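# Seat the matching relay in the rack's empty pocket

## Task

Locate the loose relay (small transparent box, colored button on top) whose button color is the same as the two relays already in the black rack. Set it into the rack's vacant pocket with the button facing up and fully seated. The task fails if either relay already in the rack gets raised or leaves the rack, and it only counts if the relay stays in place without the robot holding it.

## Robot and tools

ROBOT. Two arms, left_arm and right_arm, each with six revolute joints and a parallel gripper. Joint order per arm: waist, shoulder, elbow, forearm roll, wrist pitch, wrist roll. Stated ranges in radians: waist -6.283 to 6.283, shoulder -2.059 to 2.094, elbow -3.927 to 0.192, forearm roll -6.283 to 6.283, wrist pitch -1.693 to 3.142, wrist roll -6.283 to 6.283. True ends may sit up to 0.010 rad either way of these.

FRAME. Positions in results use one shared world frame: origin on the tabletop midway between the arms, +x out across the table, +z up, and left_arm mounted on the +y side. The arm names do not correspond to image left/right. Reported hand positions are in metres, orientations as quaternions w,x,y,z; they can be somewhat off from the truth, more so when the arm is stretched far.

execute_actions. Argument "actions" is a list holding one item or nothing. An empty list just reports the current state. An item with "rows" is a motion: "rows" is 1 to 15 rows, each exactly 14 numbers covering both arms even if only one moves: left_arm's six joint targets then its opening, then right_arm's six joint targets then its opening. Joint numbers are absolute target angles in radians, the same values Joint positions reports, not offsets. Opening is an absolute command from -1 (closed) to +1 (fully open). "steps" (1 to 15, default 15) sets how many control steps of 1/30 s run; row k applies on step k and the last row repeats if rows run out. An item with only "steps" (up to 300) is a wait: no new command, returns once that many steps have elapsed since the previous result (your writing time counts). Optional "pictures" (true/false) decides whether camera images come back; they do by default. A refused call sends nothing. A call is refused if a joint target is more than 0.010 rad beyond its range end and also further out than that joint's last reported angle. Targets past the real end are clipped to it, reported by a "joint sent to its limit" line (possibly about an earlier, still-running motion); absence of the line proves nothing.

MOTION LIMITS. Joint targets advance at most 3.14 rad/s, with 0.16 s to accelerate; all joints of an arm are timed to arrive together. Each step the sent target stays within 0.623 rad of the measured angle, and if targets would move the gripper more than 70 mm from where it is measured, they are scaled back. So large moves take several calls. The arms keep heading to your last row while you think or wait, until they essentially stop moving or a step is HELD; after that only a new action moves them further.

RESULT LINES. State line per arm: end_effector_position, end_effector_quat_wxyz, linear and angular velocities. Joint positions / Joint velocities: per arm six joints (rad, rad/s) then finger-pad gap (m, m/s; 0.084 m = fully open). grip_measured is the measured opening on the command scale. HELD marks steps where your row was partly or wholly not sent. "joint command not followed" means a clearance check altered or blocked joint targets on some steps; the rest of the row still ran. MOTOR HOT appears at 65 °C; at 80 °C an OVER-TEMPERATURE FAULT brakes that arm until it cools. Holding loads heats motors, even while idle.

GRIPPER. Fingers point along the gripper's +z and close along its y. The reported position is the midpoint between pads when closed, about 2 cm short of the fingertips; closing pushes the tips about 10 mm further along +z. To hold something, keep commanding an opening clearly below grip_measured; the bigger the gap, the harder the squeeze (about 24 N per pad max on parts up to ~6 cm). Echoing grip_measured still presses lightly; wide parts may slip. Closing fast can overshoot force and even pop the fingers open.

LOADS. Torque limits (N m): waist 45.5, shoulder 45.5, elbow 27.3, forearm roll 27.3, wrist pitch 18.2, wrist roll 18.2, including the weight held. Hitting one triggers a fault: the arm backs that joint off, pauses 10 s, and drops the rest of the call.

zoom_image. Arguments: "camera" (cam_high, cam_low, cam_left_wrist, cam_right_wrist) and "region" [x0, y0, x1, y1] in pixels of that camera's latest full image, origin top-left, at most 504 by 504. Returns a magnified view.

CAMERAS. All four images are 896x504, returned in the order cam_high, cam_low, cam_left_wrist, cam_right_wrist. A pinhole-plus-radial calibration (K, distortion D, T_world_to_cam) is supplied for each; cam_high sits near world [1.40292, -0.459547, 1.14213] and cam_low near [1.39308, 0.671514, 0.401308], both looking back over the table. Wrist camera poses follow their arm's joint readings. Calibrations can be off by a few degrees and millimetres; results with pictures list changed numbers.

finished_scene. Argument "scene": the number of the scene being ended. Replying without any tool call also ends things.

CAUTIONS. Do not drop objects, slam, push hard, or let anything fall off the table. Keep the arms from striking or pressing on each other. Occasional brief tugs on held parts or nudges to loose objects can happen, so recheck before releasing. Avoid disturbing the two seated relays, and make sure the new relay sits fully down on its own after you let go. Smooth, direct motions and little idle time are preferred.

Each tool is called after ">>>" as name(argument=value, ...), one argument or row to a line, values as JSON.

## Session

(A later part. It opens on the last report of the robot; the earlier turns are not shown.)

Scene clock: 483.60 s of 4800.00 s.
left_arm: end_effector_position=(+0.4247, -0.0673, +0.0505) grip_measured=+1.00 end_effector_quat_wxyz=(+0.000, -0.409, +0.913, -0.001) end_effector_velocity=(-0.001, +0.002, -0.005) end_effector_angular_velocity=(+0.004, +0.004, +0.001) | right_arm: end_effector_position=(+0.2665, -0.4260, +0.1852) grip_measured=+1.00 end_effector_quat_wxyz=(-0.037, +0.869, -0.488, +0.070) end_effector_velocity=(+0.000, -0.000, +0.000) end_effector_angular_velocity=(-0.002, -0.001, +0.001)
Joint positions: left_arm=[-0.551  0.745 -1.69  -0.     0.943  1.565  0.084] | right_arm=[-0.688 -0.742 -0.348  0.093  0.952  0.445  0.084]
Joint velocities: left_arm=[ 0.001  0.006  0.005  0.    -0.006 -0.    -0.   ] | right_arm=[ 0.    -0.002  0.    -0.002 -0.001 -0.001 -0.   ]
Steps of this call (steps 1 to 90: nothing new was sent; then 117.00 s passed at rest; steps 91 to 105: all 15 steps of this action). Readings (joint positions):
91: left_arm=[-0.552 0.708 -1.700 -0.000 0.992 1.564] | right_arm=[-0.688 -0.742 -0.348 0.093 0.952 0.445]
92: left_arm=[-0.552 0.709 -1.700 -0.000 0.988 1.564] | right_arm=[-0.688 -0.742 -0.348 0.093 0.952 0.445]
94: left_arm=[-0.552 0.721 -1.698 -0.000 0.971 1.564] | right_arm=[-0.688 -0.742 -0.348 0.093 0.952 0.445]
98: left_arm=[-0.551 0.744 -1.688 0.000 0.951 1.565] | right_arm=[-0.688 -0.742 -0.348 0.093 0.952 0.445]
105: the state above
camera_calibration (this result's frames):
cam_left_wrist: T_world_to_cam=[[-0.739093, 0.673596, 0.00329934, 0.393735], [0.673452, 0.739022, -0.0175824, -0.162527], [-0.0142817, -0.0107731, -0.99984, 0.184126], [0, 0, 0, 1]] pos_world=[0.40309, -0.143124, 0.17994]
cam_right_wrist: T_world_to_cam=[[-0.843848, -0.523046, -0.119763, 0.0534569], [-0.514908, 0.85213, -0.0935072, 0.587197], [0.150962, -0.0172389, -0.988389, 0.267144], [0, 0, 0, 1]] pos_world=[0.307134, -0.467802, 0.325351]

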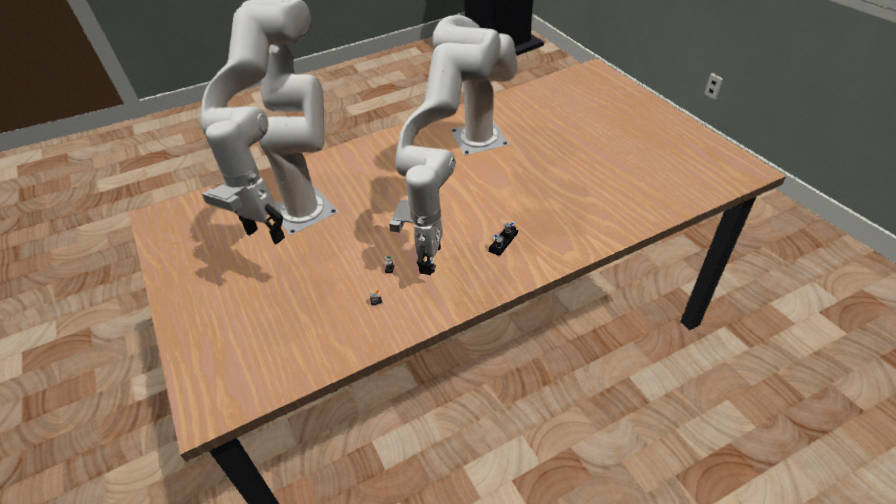

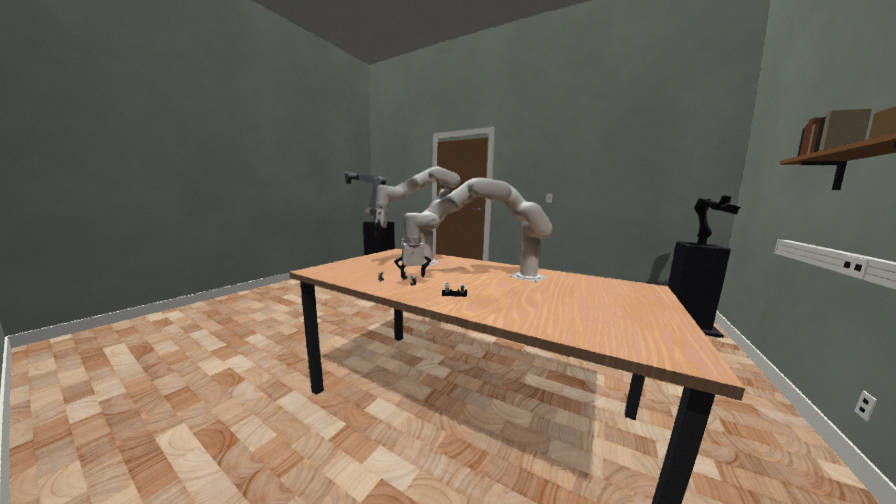

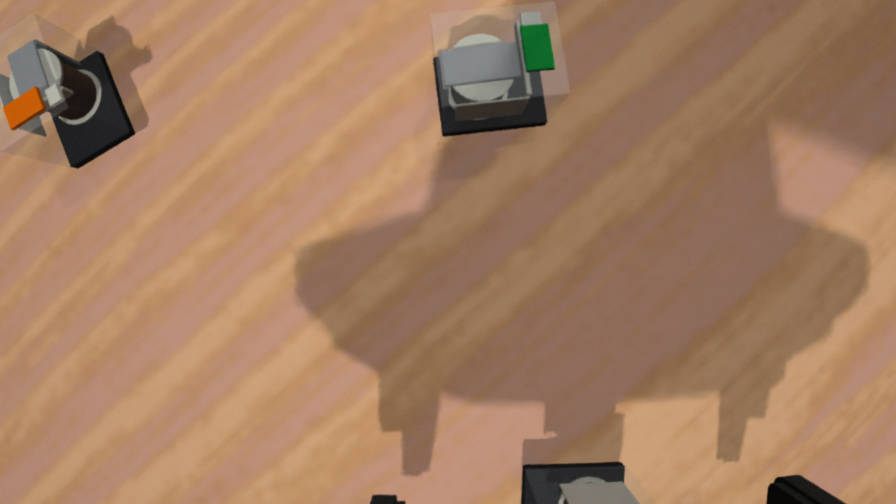

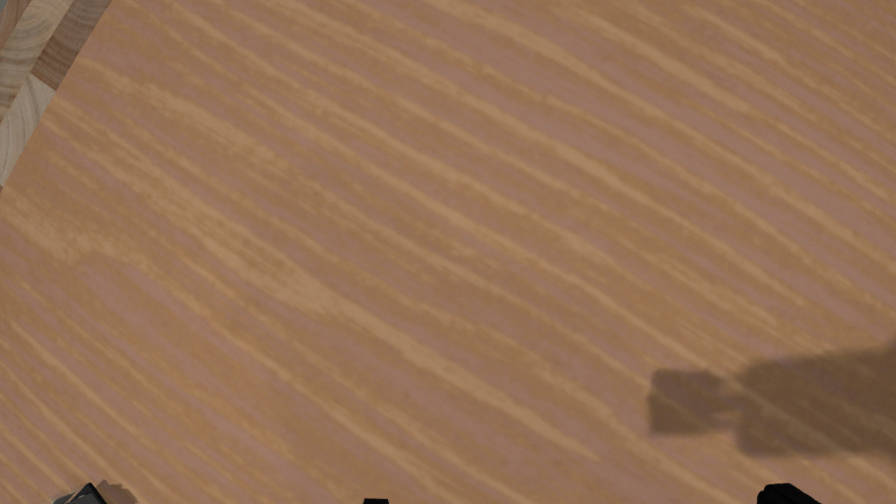

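>>> execute_actions(
  actions=[
    {"rows": [[-0.5508, 0.7735, -1.6817, 0, 0.9082, 1.5652, 1.0, -0.688, -0.742, -0.348, 0.093, 0.952, 0.445, 1.0]], "steps": 15},
  ],
)

Scene clock: 548.83 s of 4800.00 s.
left_arm: end_effector_position=(+0.4243, -0.0670, +0.0328) grip_measured=+1.00 end_effector_quat_wxyz=(+0.000, -0.409, +0.913, -0.001) end_effector_velocity=(-0.002, +0.001, -0.004) end_effector_angular_velocity=(+0.004, +0.004, -0.002) | right_arm: end_effector_position=(+0.2665, -0.4260, +0.1852) grip_measured=+1.00 end_effector_quat_wxyz=(-0.037, +0.869, -0.488, +0.070) end_effector_velocity=(-0.000, -0.000, -0.000) end_effector_angular_velocity=(-0.000, +0.001, +0.001)
Joint positions: left_arm=[-0.551  0.773 -1.682 -0.     0.908  1.565  0.084] | right_arm=[-0.688 -0.742 -0.348  0.093  0.952  0.445  0.084]
Joint velocities: left_arm=[-0.     0.004  0.004  0.    -0.002  0.002  0.   ] | right_arm=[ 0.     0.    -0.    -0.001  0.    -0.     0.   ]
Steps of this call (steps 1 to 15: the robot went on to your last target; steps 16 to 90: nothing new was sent; then 61.73 s passed at rest; steps 91 to 105: all 15 steps of this action). Readings (joint positions):
91: left_arm=[-0.551 0.747 -1.689 -0.000 0.943 1.565] | right_arm=[-0.688 -0.742 -0.348 0.093 0.952 0.445]
92: left_arm=[-0.551 0.748 -1.689 -0.000 0.939 1.565] | right_arm=[-0.688 -0.742 -0.348 0.093 0.952 0.445]
94: left_arm=[-0.551 0.756 -1.688 -0.000 0.927 1.565] | right_arm=[-0.688 -0.742 -0.348 0.093 0.952 0.445]
98: left_arm=[-0.551 0.772 -1.681 0.000 0.914 1.565] | right_arm=[-0.688 -0.742 -0.348 0.093 0.952 0.445]
105: the state above
camera_calibration (this result's frames):
cam_left_wrist: T_world_to_cam=[[-0.739097, 0.673588, 0.00382159, 0.393243], [0.673439, 0.739033, -0.0175816, -0.162847], [-0.0146671, -0.0104209, -0.999838, 0.166602], [0, 0, 0, 1]] pos_world=[0.402756, -0.142798, 0.162209]
cam_right_wrist: T_world_to_cam=[[-0.843848, -0.523046, -0.119763, 0.0534569], [-0.514908, 0.85213, -0.0935072, 0.587197], [0.150962, -0.0172389, -0.988389, 0.267144], [0, 0, 0, 1]] pos_world=[0.307134, -0.467803, 0.325351]

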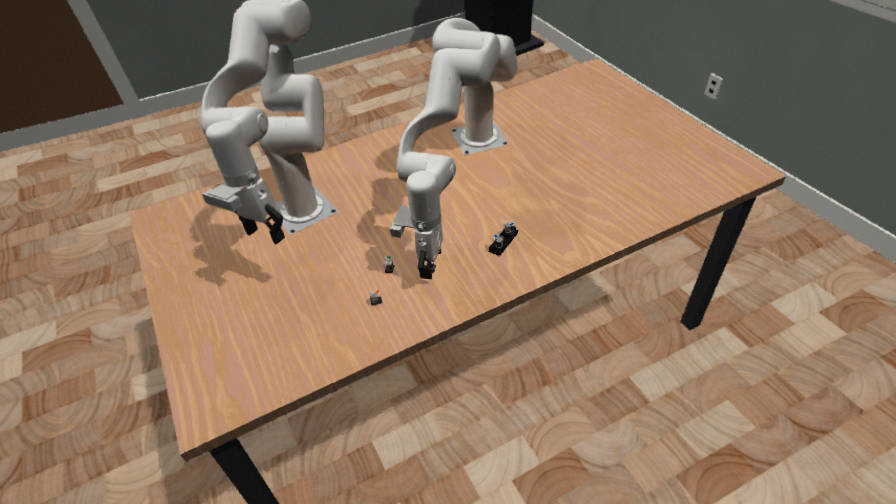

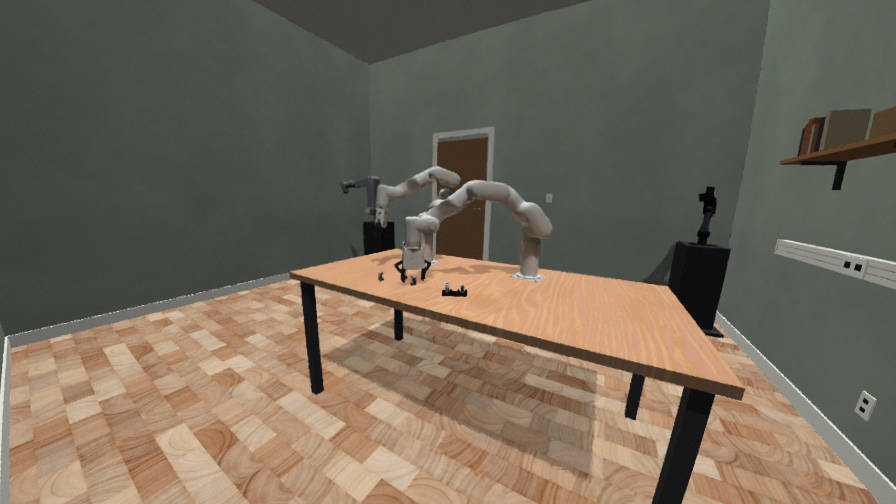

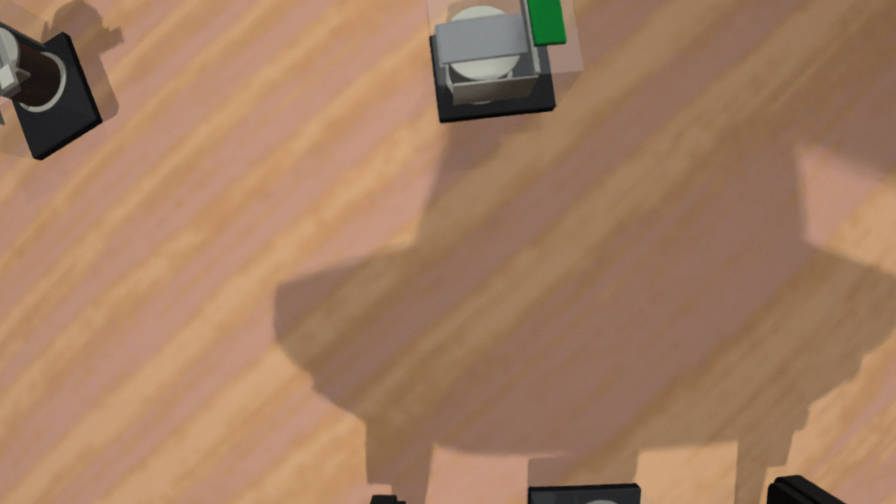

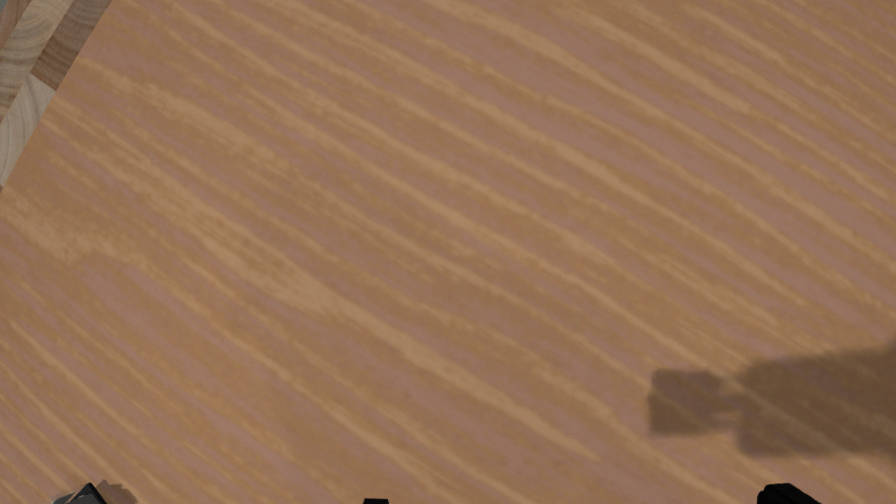

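>>> zoom_image(
  camera="cam_left_wrist",
  region=[340, 404, 860, 504],
)

Region (340, 404, 860, 504) is 520x100 pixels. A region can be at most 504 by 504 pixels.

>>> zoom_image(
  camera="cam_left_wrist",
  region=[480, 424, 680, 504],
)

Region (480, 424, 680, 504) of cam_left_wrist's 896x504 image, scaled by 2.520, with more detail than that image has; it fills the top 202 rows of this view, and the rest is white.

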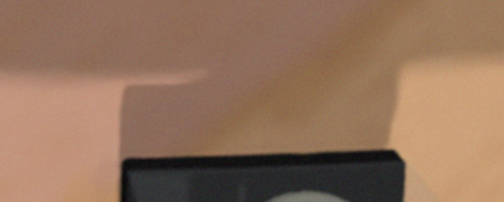

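>>> execute_actions(
  actions=[
    {"rows": [[-0.5508, 0.7735, -1.6817, 0, 0.9082, 1.5652, 0.5, -0.688, -0.742, -0.348, 0.093, 0.952, 0.445, 1.0], [-0.5508, 0.7735, -1.6817, 0, 0.9082, 1.5652, 0.2, -0.688, -0.742, -0.348, 0.093, 0.952, 0.445, 1.0], [-0.5508, 0.7735, -1.6817, 0, 0.9082, 1.5652, -0.1, -0.688, -0.742, -0.348, 0.093, 0.952, 0.445, 1.0], [-0.5508, 0.7735, -1.6817, 0, 0.9082, 1.5652, -0.25, -0.688, -0.742, -0.348, 0.093, 0.952, 0.445, 1.0], [-0.5508, 0.7735, -1.6817, 0, 0.9082, 1.5652, -0.35, -0.688, -0.742, -0.348, 0.093, 0.952, 0.445, 1.0], [-0.5508, 0.7735, -1.6817, 0, 0.9082, 1.5652, -0.35, -0.688, -0.742, -0.348, 0.093, 0.952, 0.445, 1.0], [-0.5508, 0.7735, -1.6817, 0, 0.9082, 1.5652, -0.45, -0.688, -0.742, -0.348, 0.093, 0.952, 0.445, 1.0], [-0.5508, 0.7735, -1.6817, 0, 0.9082, 1.5652, -0.45, -0.688, -0.742, -0.348, 0.093, 0.952, 0.445, 1.0], [-0.5508, 0.7735, -1.6817, 0, 0.9082, 1.5652, -0.6, -0.688, -0.742, -0.348, 0.093, 0.952, 0.445, 1.0]], "steps": 15},
  ],
  pictures=false,
)

Scene clock: 618.27 s of 4800.00 s.
left_arm: end_effector_position=(+0.4241, -0.0667, +0.0321) grip_measured=-0.38 end_effector_quat_wxyz=(-0.000, -0.409, +0.913, -0.000) end_effector_velocity=(+0.000, +0.000, -0.000) end_effector_angular_velocity=(+0.000, -0.000, -0.000) | right_arm: end_effector_position=(+0.2665, -0.4260, +0.1852) grip_measured=+1.00 end_effector_quat_wxyz=(-0.037, +0.869, -0.488, +0.070) end_effector_velocity=(-0.000, +0.000, -0.000) end_effector_angular_velocity=(+0.001, -0.000, -0.001)
Joint positions: left_arm=[-0.551  0.774 -1.682 -0.     0.908  1.565  0.027] | right_arm=[-0.688 -0.742 -0.348  0.093  0.952  0.445  0.084]
Joint velocities: left_arm=[ 0.001  0.    -0.     0.001  0.     0.001  0.   ] | right_arm=[-0.    -0.001  0.001  0.001 -0.     0.001 -0.   ]
Steps of this call (steps 1 to 15: the robot went on to your last target; steps 16 to 90: nothing new was sent; then 65.93 s passed at rest; steps 91 to 105: all 15 steps of this action). Readings (joint positions):
91: left_arm=[-0.551 0.773 -1.682 0.000 0.908 1.565] | right_arm=[-0.688 -0.742 -0.348 0.093 0.952 0.445]
92: left_arm=[-0.551 0.773 -1.682 -0.000 0.908 1.565] | right_arm=[-0.688 -0.742 -0.348 0.093 0.952 0.445]
94: left_arm=[-0.551 0.773 -1.682 -0.000 0.908 1.565] | right_arm=[-0.688 -0.742 -0.348 0.093 0.952 0.445]
98: left_arm=[-0.551 0.774 -1.682 0.000 0.908 1.565] | right_arm=[-0.688 -0.742 -0.348 0.093 0.952 0.445]
105: the state above

>>> execute_actions(
  actions=[
    {"rows": [[-0.5508, 0.7465, -1.6892, 0, 0.9427, 1.5652, -0.6, -0.688, -0.742, -0.348, 0.093, 0.952, 0.445, 1.0], [-0.5508, 0.7465, -1.6892, 0, 0.9427, 1.5652, -0.6, -0.688, -0.742, -0.348, 0.093, 0.952, 0.445, 1.0], [-0.5508, 0.7465, -1.6892, 0, 0.9427, 1.5652, -0.6, -0.688, -0.742, -0.348, 0.093, 0.952, 0.445, 1.0], [-0.5508, 0.7077, -1.6999, 0, 0.9922, 1.5652, -0.6, -0.688, -0.742, -0.348, 0.093, 0.952, 0.445, 1.0], [-0.5508, 0.7077, -1.6999, 0, 0.9922, 1.5652, -0.6, -0.688, -0.742, -0.348, 0.093, 0.952, 0.445, 1.0], [-0.5508, 0.7077, -1.6999, 0, 0.9922, 1.5652, -0.6, -0.688, -0.742, -0.348, 0.093, 0.952, 0.445, 1.0], [-0.5508, 0.7077, -1.6999, 0, 0.9922, 1.5652, -0.6, -0.688, -0.742, -0.348, 0.093, 0.952, 0.445, 1.0], [-0.45, 0.6, -1.6, 0, 1.0, 1.45, -0.6, -0.688, -0.742, -0.348, 0.093, 0.952, 0.445, 1.0]], "steps": 15},
  ],
  pictures=false,
)

Scene clock: 687.90 s of 4800.00 s.
left_arm: end_effector_position=(+0.4476, -0.0147, +0.0973) grip_measured=-0.38 end_effector_quat_wxyz=(+0.001, -0.491, +0.871, -0.002) end_effector_velocity=(+0.047, +0.124, +0.074) end_effector_angular_velocity=(-0.014, -0.016, +0.441) | right_arm: end_effector_position=(+0.2665, -0.4260, +0.1852) grip_measured=+1.00 end_effector_quat_wxyz=(-0.037, +0.869, -0.488, +0.070) end_effector_velocity=(+0.000, -0.000, +0.000) end_effector_angular_velocity=(-0.000, -0.001, -0.001)
Joint positions: left_arm=[-0.463  0.618 -1.618  0.     0.996  1.471  0.027] | right_arm=[-0.688 -0.742 -0.348  0.093  0.952  0.445  0.084]
Joint velocities: left_arm=[ 0.208 -0.248  0.185 -0.001  0.041 -0.233 -0.   ] | right_arm=[ 0.    -0.    -0.    -0.     0.     0.001 -0.   ]
Steps of this call (steps 1 to 15: the robot went on to your last target; steps 16 to 90: nothing new was sent; then 66.13 s passed at rest; steps 91 to 105: all 15 steps of this action). Readings (joint positions):
91: left_arm=[-0.551 0.773 -1.682 0.000 0.908 1.565] | right_arm=[-0.688 -0.742 -0.348 0.093 0.952 0.445]
92: left_arm=[-0.551 0.772 -1.682 0.000 0.912 1.565] | right_arm=[-0.688 -0.742 -0.348 0.093 0.952 0.445]
94: left_arm=[-0.551 0.764 -1.683 0.000 0.924 1.565] | right_arm=[-0.688 -0.742 -0.348 0.093 0.952 0.445]
98: left_arm=[-0.551 0.727 -1.695 -0.000 0.966 1.565] | right_arm=[-0.688 -0.742 -0.348 0.093 0.952 0.445]
105: the state above

>>> execute_actions(
  actions=[
    {"rows": [[-0.129, 0.0516, -0.9031, 0, 0.8515, 0.918, -0.6, -0.688, -0.742, -0.348, 0.093, 0.952, 0.445, 1.0]], "steps": 15},
  ],
  pictures=false,
)

Scene clock: 691.93 s of 4800.00 s.
left_arm: end_effector_position=(+0.4297, +0.1339, +0.1296) grip_measured=-0.38 end_effector_quat_wxyz=(-0.001, +0.709, -0.705, +0.003) end_effector_velocity=(-0.117, +0.317, +0.026) end_effector_angular_velocity=(+0.000, +0.013, +1.208) | right_arm: end_effector_position=(+0.2665, -0.4260, +0.1852) grip_measured=+1.00 end_effector_quat_wxyz=(-0.037, +0.869, -0.488, +0.070) end_effector_velocity=(+0.000, +0.000, +0.000) end_effector_angular_velocity=(-0.000, -0.001, +0.001)
Joint positions: left_arm=[-0.254  0.267 -1.184  0.     0.91   1.127  0.027] | right_arm=[-0.688 -0.742 -0.348  0.093  0.952  0.445  0.084]
Joint velocities: left_arm=[ 0.454 -0.784  1.009  0.    -0.214 -0.754  0.   ] | right_arm=[ 0.    -0.001 -0.     0.     0.    -0.    -0.   ]
Steps of this call (steps 1 to 30: the robot went on to your last target; steps 31 to 90: nothing new was sent; then 0.53 s passed at rest; steps 91 to 105: all 15 steps of this action). Readings (joint positions):
91: left_arm=[-0.450 0.600 -1.600 -0.000 1.000 1.450] | right_arm=[-0.688 -0.742 -0.348 0.093 0.952 0.445]
92: left_arm=[-0.449 0.597 -1.596 -0.000 0.999 1.446] | right_arm=[-0.688 -0.742 -0.348 0.093 0.952 0.445]
94: left_arm=[-0.430 0.563 -1.551 -0.000 0.988 1.409] | right_arm=[-0.688 -0.742 -0.348 0.093 0.952 0.445]
98: left_arm=[-0.360 0.446 -1.421 0.000 0.958 1.303] | right_arm=[-0.688 -0.742 -0.348 0.093 0.952 0.445]
105: the state above

>>> execute_actions(
  actions=[
    {"steps": 25},
  ],
)

Scene clock: 697.60 s of 4800.00 s.
left_arm: end_effector_position=(+0.3866, +0.2167, +0.1295) grip_measured=-0.38 end_effector_quat_wxyz=(+0.000, +0.817, -0.577, +0.000) end_effector_velocity=(-0.000, +0.000, -0.000) end_effector_angular_velocity=(+0.000, +0.001, +0.002) | right_arm: end_effector_position=(+0.2665, -0.4260, +0.1852) grip_measured=+1.00 end_effector_quat_wxyz=(-0.037, +0.869, -0.488, +0.070) end_effector_velocity=(+0.000, +0.000, +0.000) end_effector_angular_velocity=(+0.000, -0.001, -0.001)
Joint positions: left_arm=[-0.129  0.052 -0.903 -0.     0.851  0.918  0.027] | right_arm=[-0.688 -0.742 -0.348  0.093  0.952  0.445  0.084]
Joint velocities: left_arm=[ 0.001  0.    -0.    -0.     0.001 -0.002 -0.   ] | right_arm=[-0.    -0.    -0.001  0.001  0.     0.001 -0.   ]
Steps of this call (steps 1 to 30: the robot went on to your last target; steps 31 to 90: nothing new was sent; then 2.67 s passed at rest). Readings (joint positions):
1: left_arm=[-0.239 0.240 -1.150 0.000 0.903 1.102] | right_arm=[-0.688 -0.742 -0.348 0.093 0.952 0.445]
2: left_arm=[-0.224 0.214 -1.116 0.000 0.896 1.076] | right_arm=[-0.688 -0.742 -0.348 0.093 0.952 0.445]
4: left_arm=[-0.193 0.162 -1.047 0.000 0.881 1.025] | right_arm=[-0.688 -0.742 -0.348 0.093 0.952 0.445]
8: left_arm=[-0.145 0.080 -0.941 0.000 0.860 0.947] | right_arm=[-0.688 -0.742 -0.348 0.093 0.952 0.445]
90: the state above
All arms were judged still, so your last target was given up. Only a new action makes them travel on or press farther. Fingers that are still opening or closing keep moving.
camera_calibration (this result's frames):
cam_left_wrist: T_world_to_cam=[[-0.946053, -0.323974, 0.0049283, 0.469922], [-0.32401, 0.94589, -0.0175806, -0.00455385], [0.00103404, -0.018229, -0.999833, 0.261347], [0, 0, 0, 1]] pos_world=[0.442826, 0.161314, 0.258907]
cam_right_wrist: T_world_to_cam=[[-0.843848, -0.523046, -0.119763, 0.0534569], [-0.514908, 0.85213, -0.0935071, 0.587197], [0.150962, -0.0172388, -0.988389, 0.267144], [0, 0, 0, 1]] pos_world=[0.307134, -0.467803, 0.325351]

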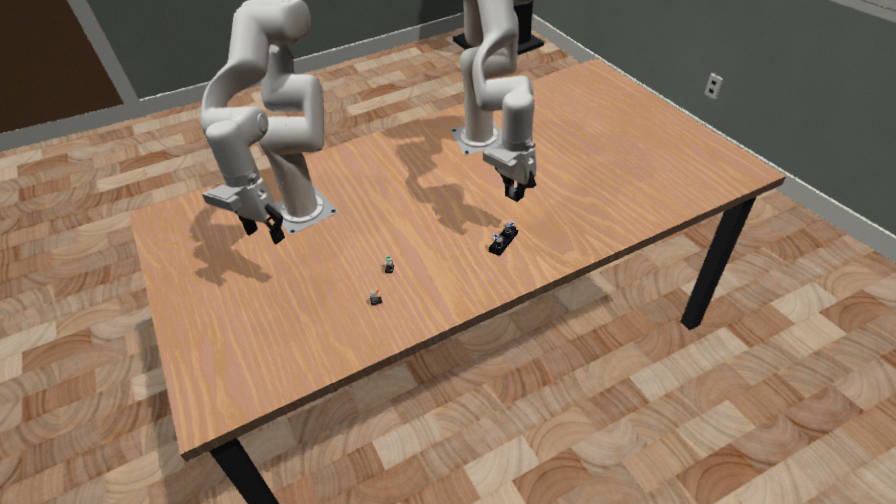

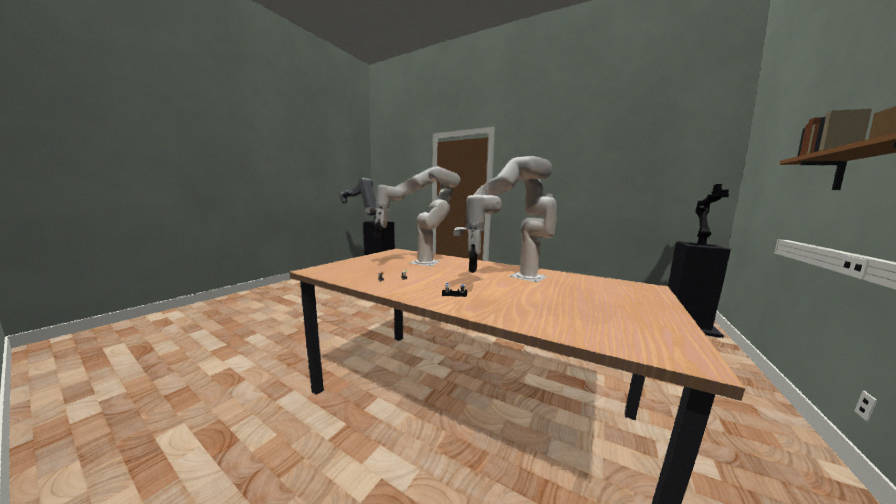

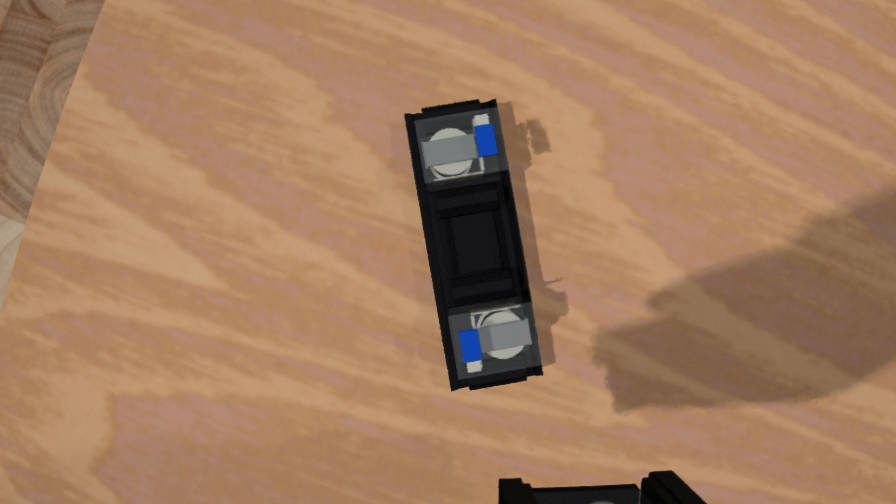

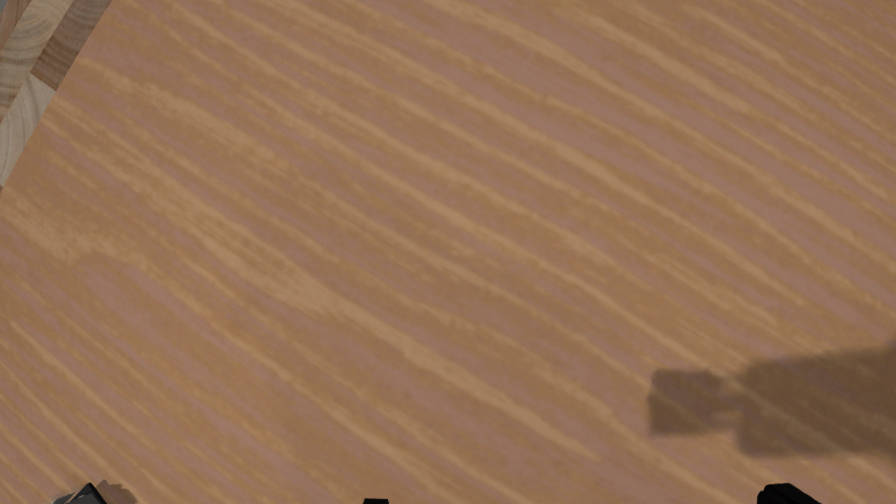

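>>> zoom_image(
  camera="cam_left_wrist",
  region=[340, 80, 620, 400],
)

Region (340, 80, 620, 400) of cam_left_wrist's 896x504 image, scaled by 1.575, with more detail than that image has; it fills the left 441 columns of this view, and the rest is white.

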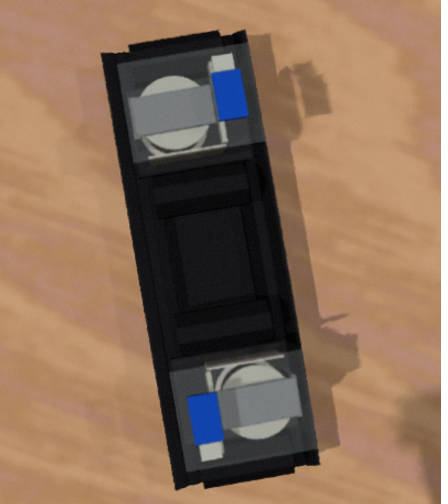

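>>> zoom_image(
  camera="cam_left_wrist",
  region=[480, 444, 720, 504],
)

Region (480, 444, 720, 504) of cam_left_wrist's 896x504 image, scaled by 2.100, with more detail than that image has; it fills the top 126 rows of this view, and the rest is white.

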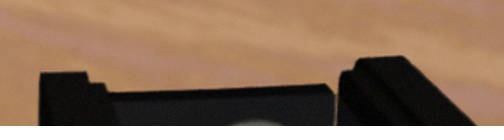

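>>> execute_actions(
  actions=[
    {"rows": [[-0.1822, 0.1244, -0.8185, 0, 0.6941, 0.6968, -0.6, -0.688, -0.742, -0.348, 0.093, 0.952, 0.445, 1.0]], "steps": 15},
  ],
)

Scene clock: 818.10 s of 4800.00 s.
left_arm: end_effector_position=(+0.3704, +0.1974, +0.0788) grip_measured=-0.38 end_effector_quat_wxyz=(-0.000, +0.862, -0.507, +0.001) end_effector_velocity=(-0.001, -0.002, -0.005) end_effector_angular_velocity=(-0.002, -0.005, +0.024) | right_arm: end_effector_position=(+0.2665, -0.4260, +0.1852) grip_measured=+1.00 end_effector_quat_wxyz=(-0.037, +0.869, -0.488, +0.070) end_effector_velocity=(+0.000, -0.000, +0.000) end_effector_angular_velocity=(+0.000, +0.001, +0.000)
Joint positions: left_arm=[-0.181  0.123 -0.821 -0.     0.696  0.699  0.027] | right_arm=[-0.688 -0.742 -0.348  0.093  0.952  0.445  0.084]
Joint velocities: left_arm=[-0.005  0.005  0.011 -0.    -0.022 -0.029 -0.   ] | right_arm=[ 0.     0.001 -0.001 -0.     0.     0.    -0.   ]
Steps of this call (steps 1 to 90: nothing new was sent; then 117.00 s passed at rest; steps 91 to 105: all 15 steps of this action). Readings (joint positions):
91: left_arm=[-0.129 0.052 -0.903 0.000 0.851 0.918] | right_arm=[-0.688 -0.742 -0.348 0.093 0.952 0.445]
92: left_arm=[-0.130 0.052 -0.902 0.000 0.848 0.913] | right_arm=[-0.688 -0.742 -0.348 0.093 0.952 0.445]
94: left_arm=[-0.139 0.064 -0.888 -0.000 0.815 0.868] | right_arm=[-0.688 -0.742 -0.348 0.093 0.952 0.445]
98: left_arm=[-0.173 0.113 -0.831 0.000 0.727 0.742] | right_arm=[-0.688 -0.742 -0.348 0.093 0.952 0.445]
105: the state above
camera_calibration (this result's frames):
cam_left_wrist: T_world_to_cam=[[-0.879472, -0.475938, 0.00360173, 0.454073], [-0.475914, 0.879284, -0.0191368, 0.0770393], [0.00594096, -0.0185444, -0.99981, 0.20855], [0, 0, 0, 1]] pos_world=[0.434769, 0.152238, 0.208349]
cam_right_wrist: T_world_to_cam=[[-0.843848, -0.523046, -0.119763, 0.0534569], [-0.514908, 0.85213, -0.0935071, 0.587197], [0.150962, -0.0172389, -0.988389, 0.267144], [0, 0, 0, 1]] pos_world=[0.307134, -0.467803, 0.325351]

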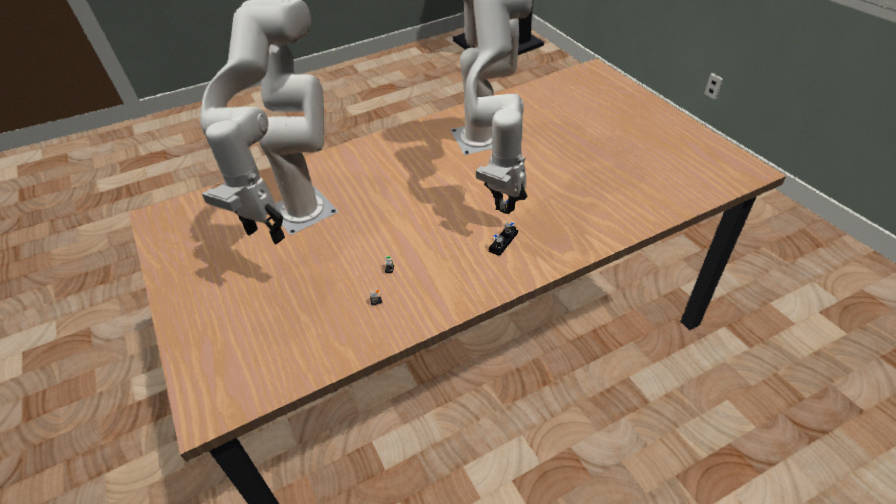

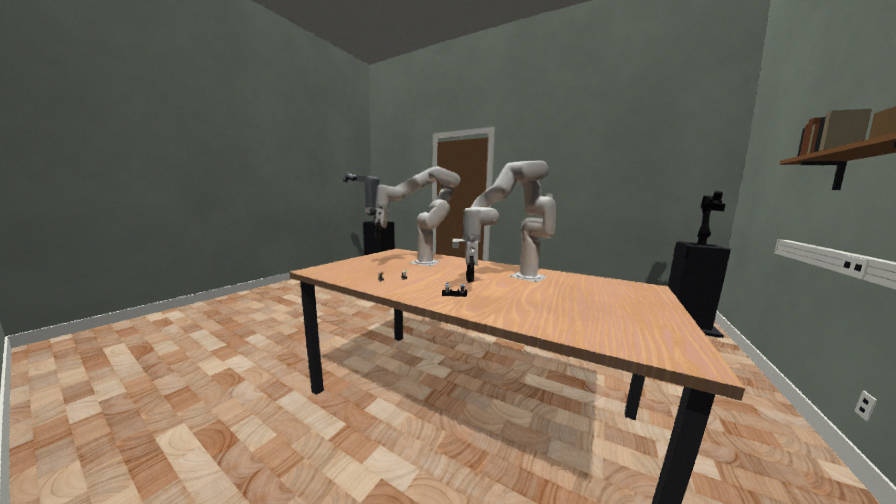

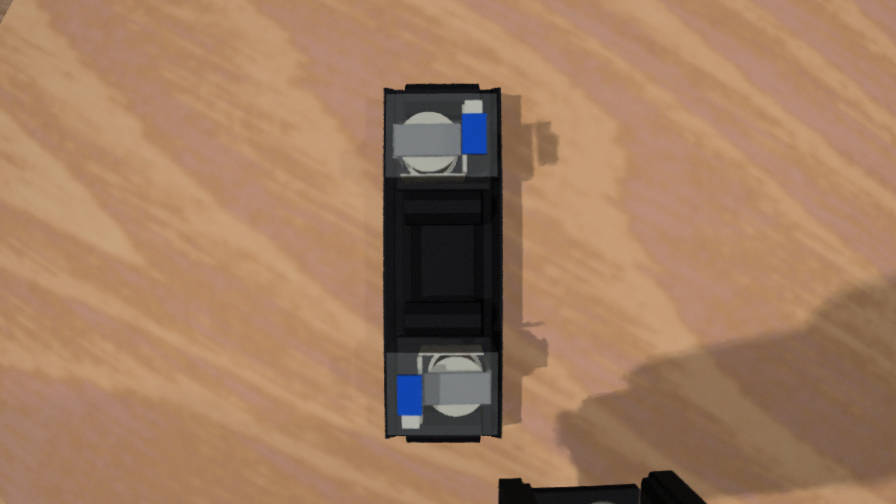

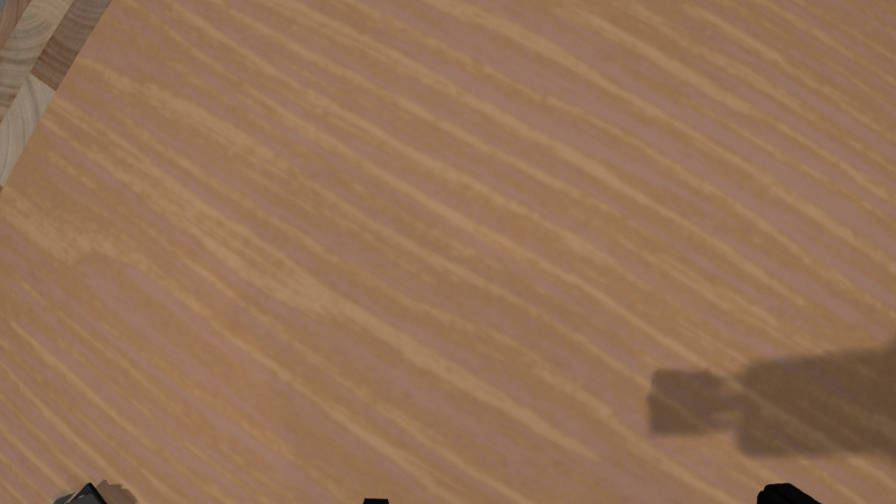

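>>> execute_actions(
  actions=[
    {"steps": 5},
  ],
)

>>> zoom_image(
  camera="cam_left_wrist",
  region=[340, 70, 560, 460],
)

Scene clock: 825.03 s of 4800.00 s.
left_arm: end_effector_position=(+0.3695, +0.1974, +0.0775) grip_measured=-0.38 end_effector_quat_wxyz=(+0.000, +0.862, -0.506, +0.000) end_effector_velocity=(+0.000, -0.000, +0.000) end_effector_angular_velocity=(-0.000, -0.001, -0.003) | right_arm: end_effector_position=(+0.2665, -0.4260, +0.1852) grip_measured=+1.00 end_effector_quat_wxyz=(-0.037, +0.869, -0.488, +0.070) end_effector_velocity=(-0.000, +0.000, -0.000) end_effector_angular_velocity=(+0.002, +0.001, -0.001)
Joint positions: left_arm=[-0.182  0.124 -0.818  0.     0.694  0.697  0.027] | right_arm=[-0.688 -0.742 -0.348  0.093  0.952  0.445  0.084]
Joint velocities: left_arm=[-0.    -0.    -0.     0.    -0.001  0.002  0.   ] | right_arm=[-0.     0.     0.001  0.002  0.001  0.     0.   ]
Steps of this call (steps 1 to 15: the robot went on to your last target; steps 16 to 90: nothing new was sent; then 3.93 s passed at rest). Readings (joint positions):
1: left_arm=[-0.182 0.123 -0.820 -0.000 0.695 0.699] | right_arm=[-0.688 -0.742 -0.348 0.093 0.952 0.445]
2: left_arm=[-0.182 0.123 -0.820 -0.000 0.695 0.698] | right_arm=[-0.688 -0.742 -0.348 0.093 0.952 0.445]
4: left_arm=[-0.182 0.124 -0.819 -0.000 0.694 0.697] | right_arm=[-0.688 -0.742 -0.348 0.093 0.952 0.445]
8: left_arm=[-0.182 0.124 -0.819 -0.000 0.694 0.697] | right_arm=[-0.688 -0.742 -0.348 0.093 0.952 0.445]
90: the state above
All arms were judged still, so your last target was given up. Only a new action makes them travel on or press farther. Fingers that are still opening or closing keep moving.
camera_calibration (this result's frames):
cam_left_wrist: T_world_to_cam=[[-0.878562, -0.477603, 0.00492952, 0.453148], [-0.477611, 0.878395, -0.0175793, 0.0772558], [0.00406587, -0.0177989, -0.999833, 0.207796], [0, 0, 0, 1]] pos_world=[0.434172, 0.152263, 0.206886]
cam_right_wrist: T_world_to_cam=[[-0.843848, -0.523046, -0.119763, 0.0534568], [-0.514908, 0.85213, -0.0935073, 0.587197], [0.150962, -0.017239, -0.988389, 0.267144], [0, 0, 0, 1]] pos_world=[0.307134, -0.467803, 0.325351]

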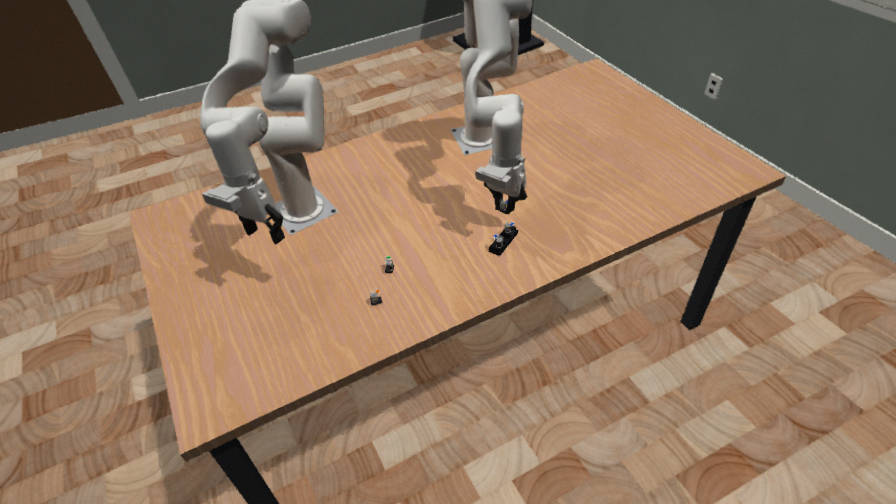

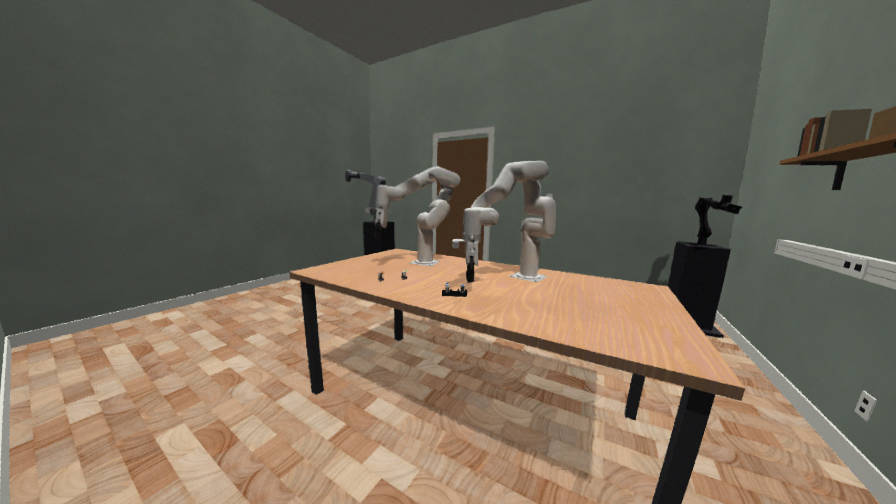

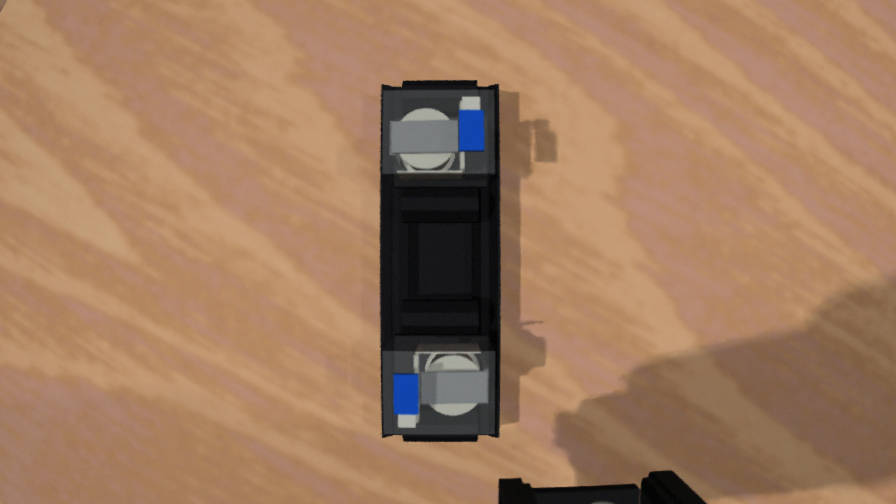

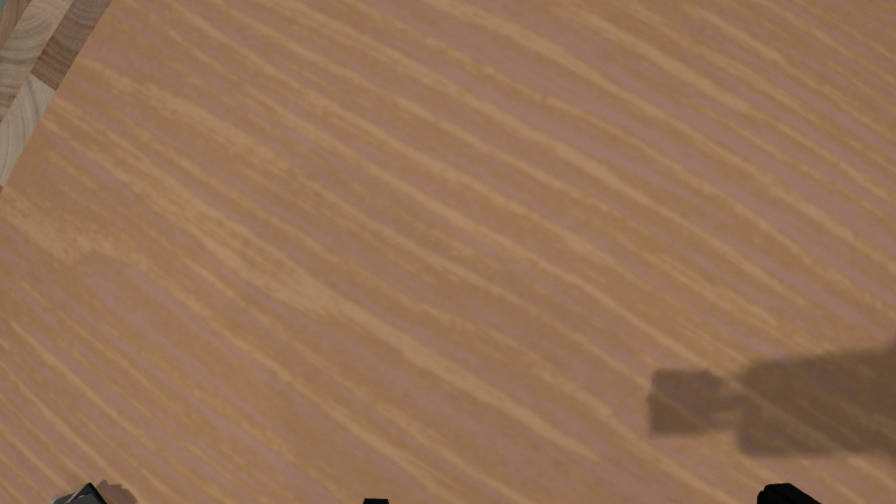

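Region (340, 70, 560, 460) of cam_left_wrist's 896x504 image, scaled by 1.292, with more detail than that image has; it fills the left 284 columns of this view, and the rest is white.

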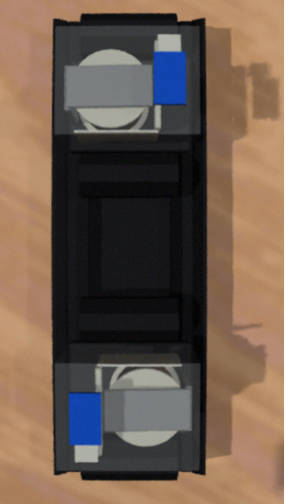

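>>> zoom_image(
  camera="cam_left_wrist",
  region=[360, 160, 520, 360],
)

Region (360, 160, 520, 360) of cam_left_wrist's 896x504 image, scaled by 2.520, with more detail than that image has; it fills the left 403 columns of this view, and the rest is white.

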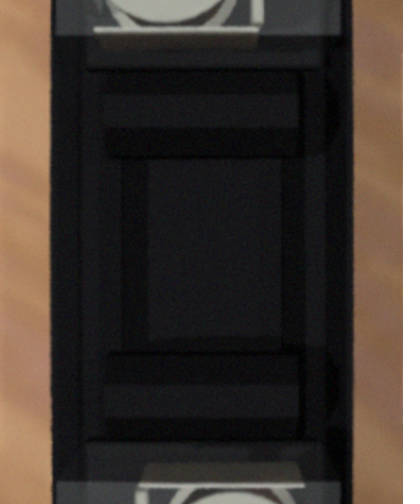

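>>> zoom_image(
  camera="cam_high",
  region=[470, 170, 550, 230],
)

Region (470, 170, 550, 230) of cam_high's 896x504 image, scaled by 6.300, with more detail than that image has; it fills the top 378 rows of this view, and the rest is white.

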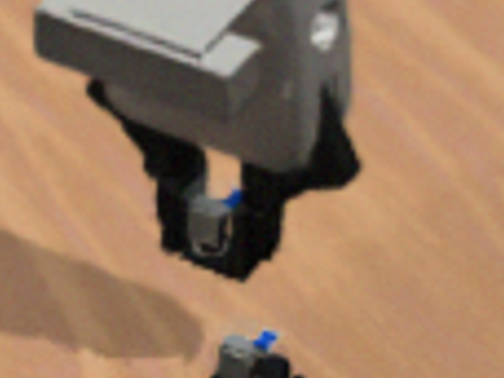

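>>> execute_actions(
  actions=[
    {"rows": [[-0.216, 0.3428, -1.1263, 0, 0.7835, 0.663, -0.6, -0.688, -0.742, -0.348, 0.093, 0.952, 0.445, 1.0]], "steps": 15},
  ],
  pictures=false,
)

Scene clock: 945.53 s of 4800.00 s.
left_arm: end_effector_position=(+0.4324, +0.1550, +0.0773) grip_measured=-0.38 end_effector_quat_wxyz=(+0.000, +0.862, -0.506, -0.000) end_effector_velocity=(+0.013, -0.008, +0.005) end_effector_angular_velocity=(-0.004, -0.011, +0.002) | right_arm: end_effector_position=(+0.2665, -0.4260, +0.1852) grip_measured=+1.00 end_effector_quat_wxyz=(-0.037, +0.869, -0.488, +0.070) end_effector_velocity=(-0.000, +0.000, -0.000) end_effector_angular_velocity=(-0.000, +0.001, +0.001)
Joint positions: left_arm=[-0.215  0.339 -1.121  0.     0.782  0.664  0.027] | right_arm=[-0.688 -0.742 -0.348  0.093  0.952  0.445  0.084]
Joint velocities: left_arm=[-0.004  0.027 -0.054  0.     0.016 -0.006  0.   ] | right_arm=[ 0.     0.     0.    -0.001 -0.    -0.     0.   ]
Steps of this call (steps 1 to 90: nothing new was sent; then 117.00 s passed at rest; steps 91 to 105: all 15 steps of this action). Readings (joint positions):
91: left_arm=[-0.182 0.124 -0.819 0.000 0.694 0.697] | right_arm=[-0.688 -0.742 -0.348 0.093 0.952 0.445]
92: left_arm=[-0.183 0.127 -0.822 0.000 0.696 0.696] | right_arm=[-0.688 -0.742 -0.348 0.093 0.952 0.445]
94: left_arm=[-0.187 0.158 -0.866 0.000 0.710 0.691] | right_arm=[-0.688 -0.742 -0.348 0.093 0.952 0.445]
98: left_arm=[-0.207 0.284 -1.045 -0.000 0.758 0.672] | right_arm=[-0.688 -0.742 -0.348 0.093 0.952 0.445]
105: the state above


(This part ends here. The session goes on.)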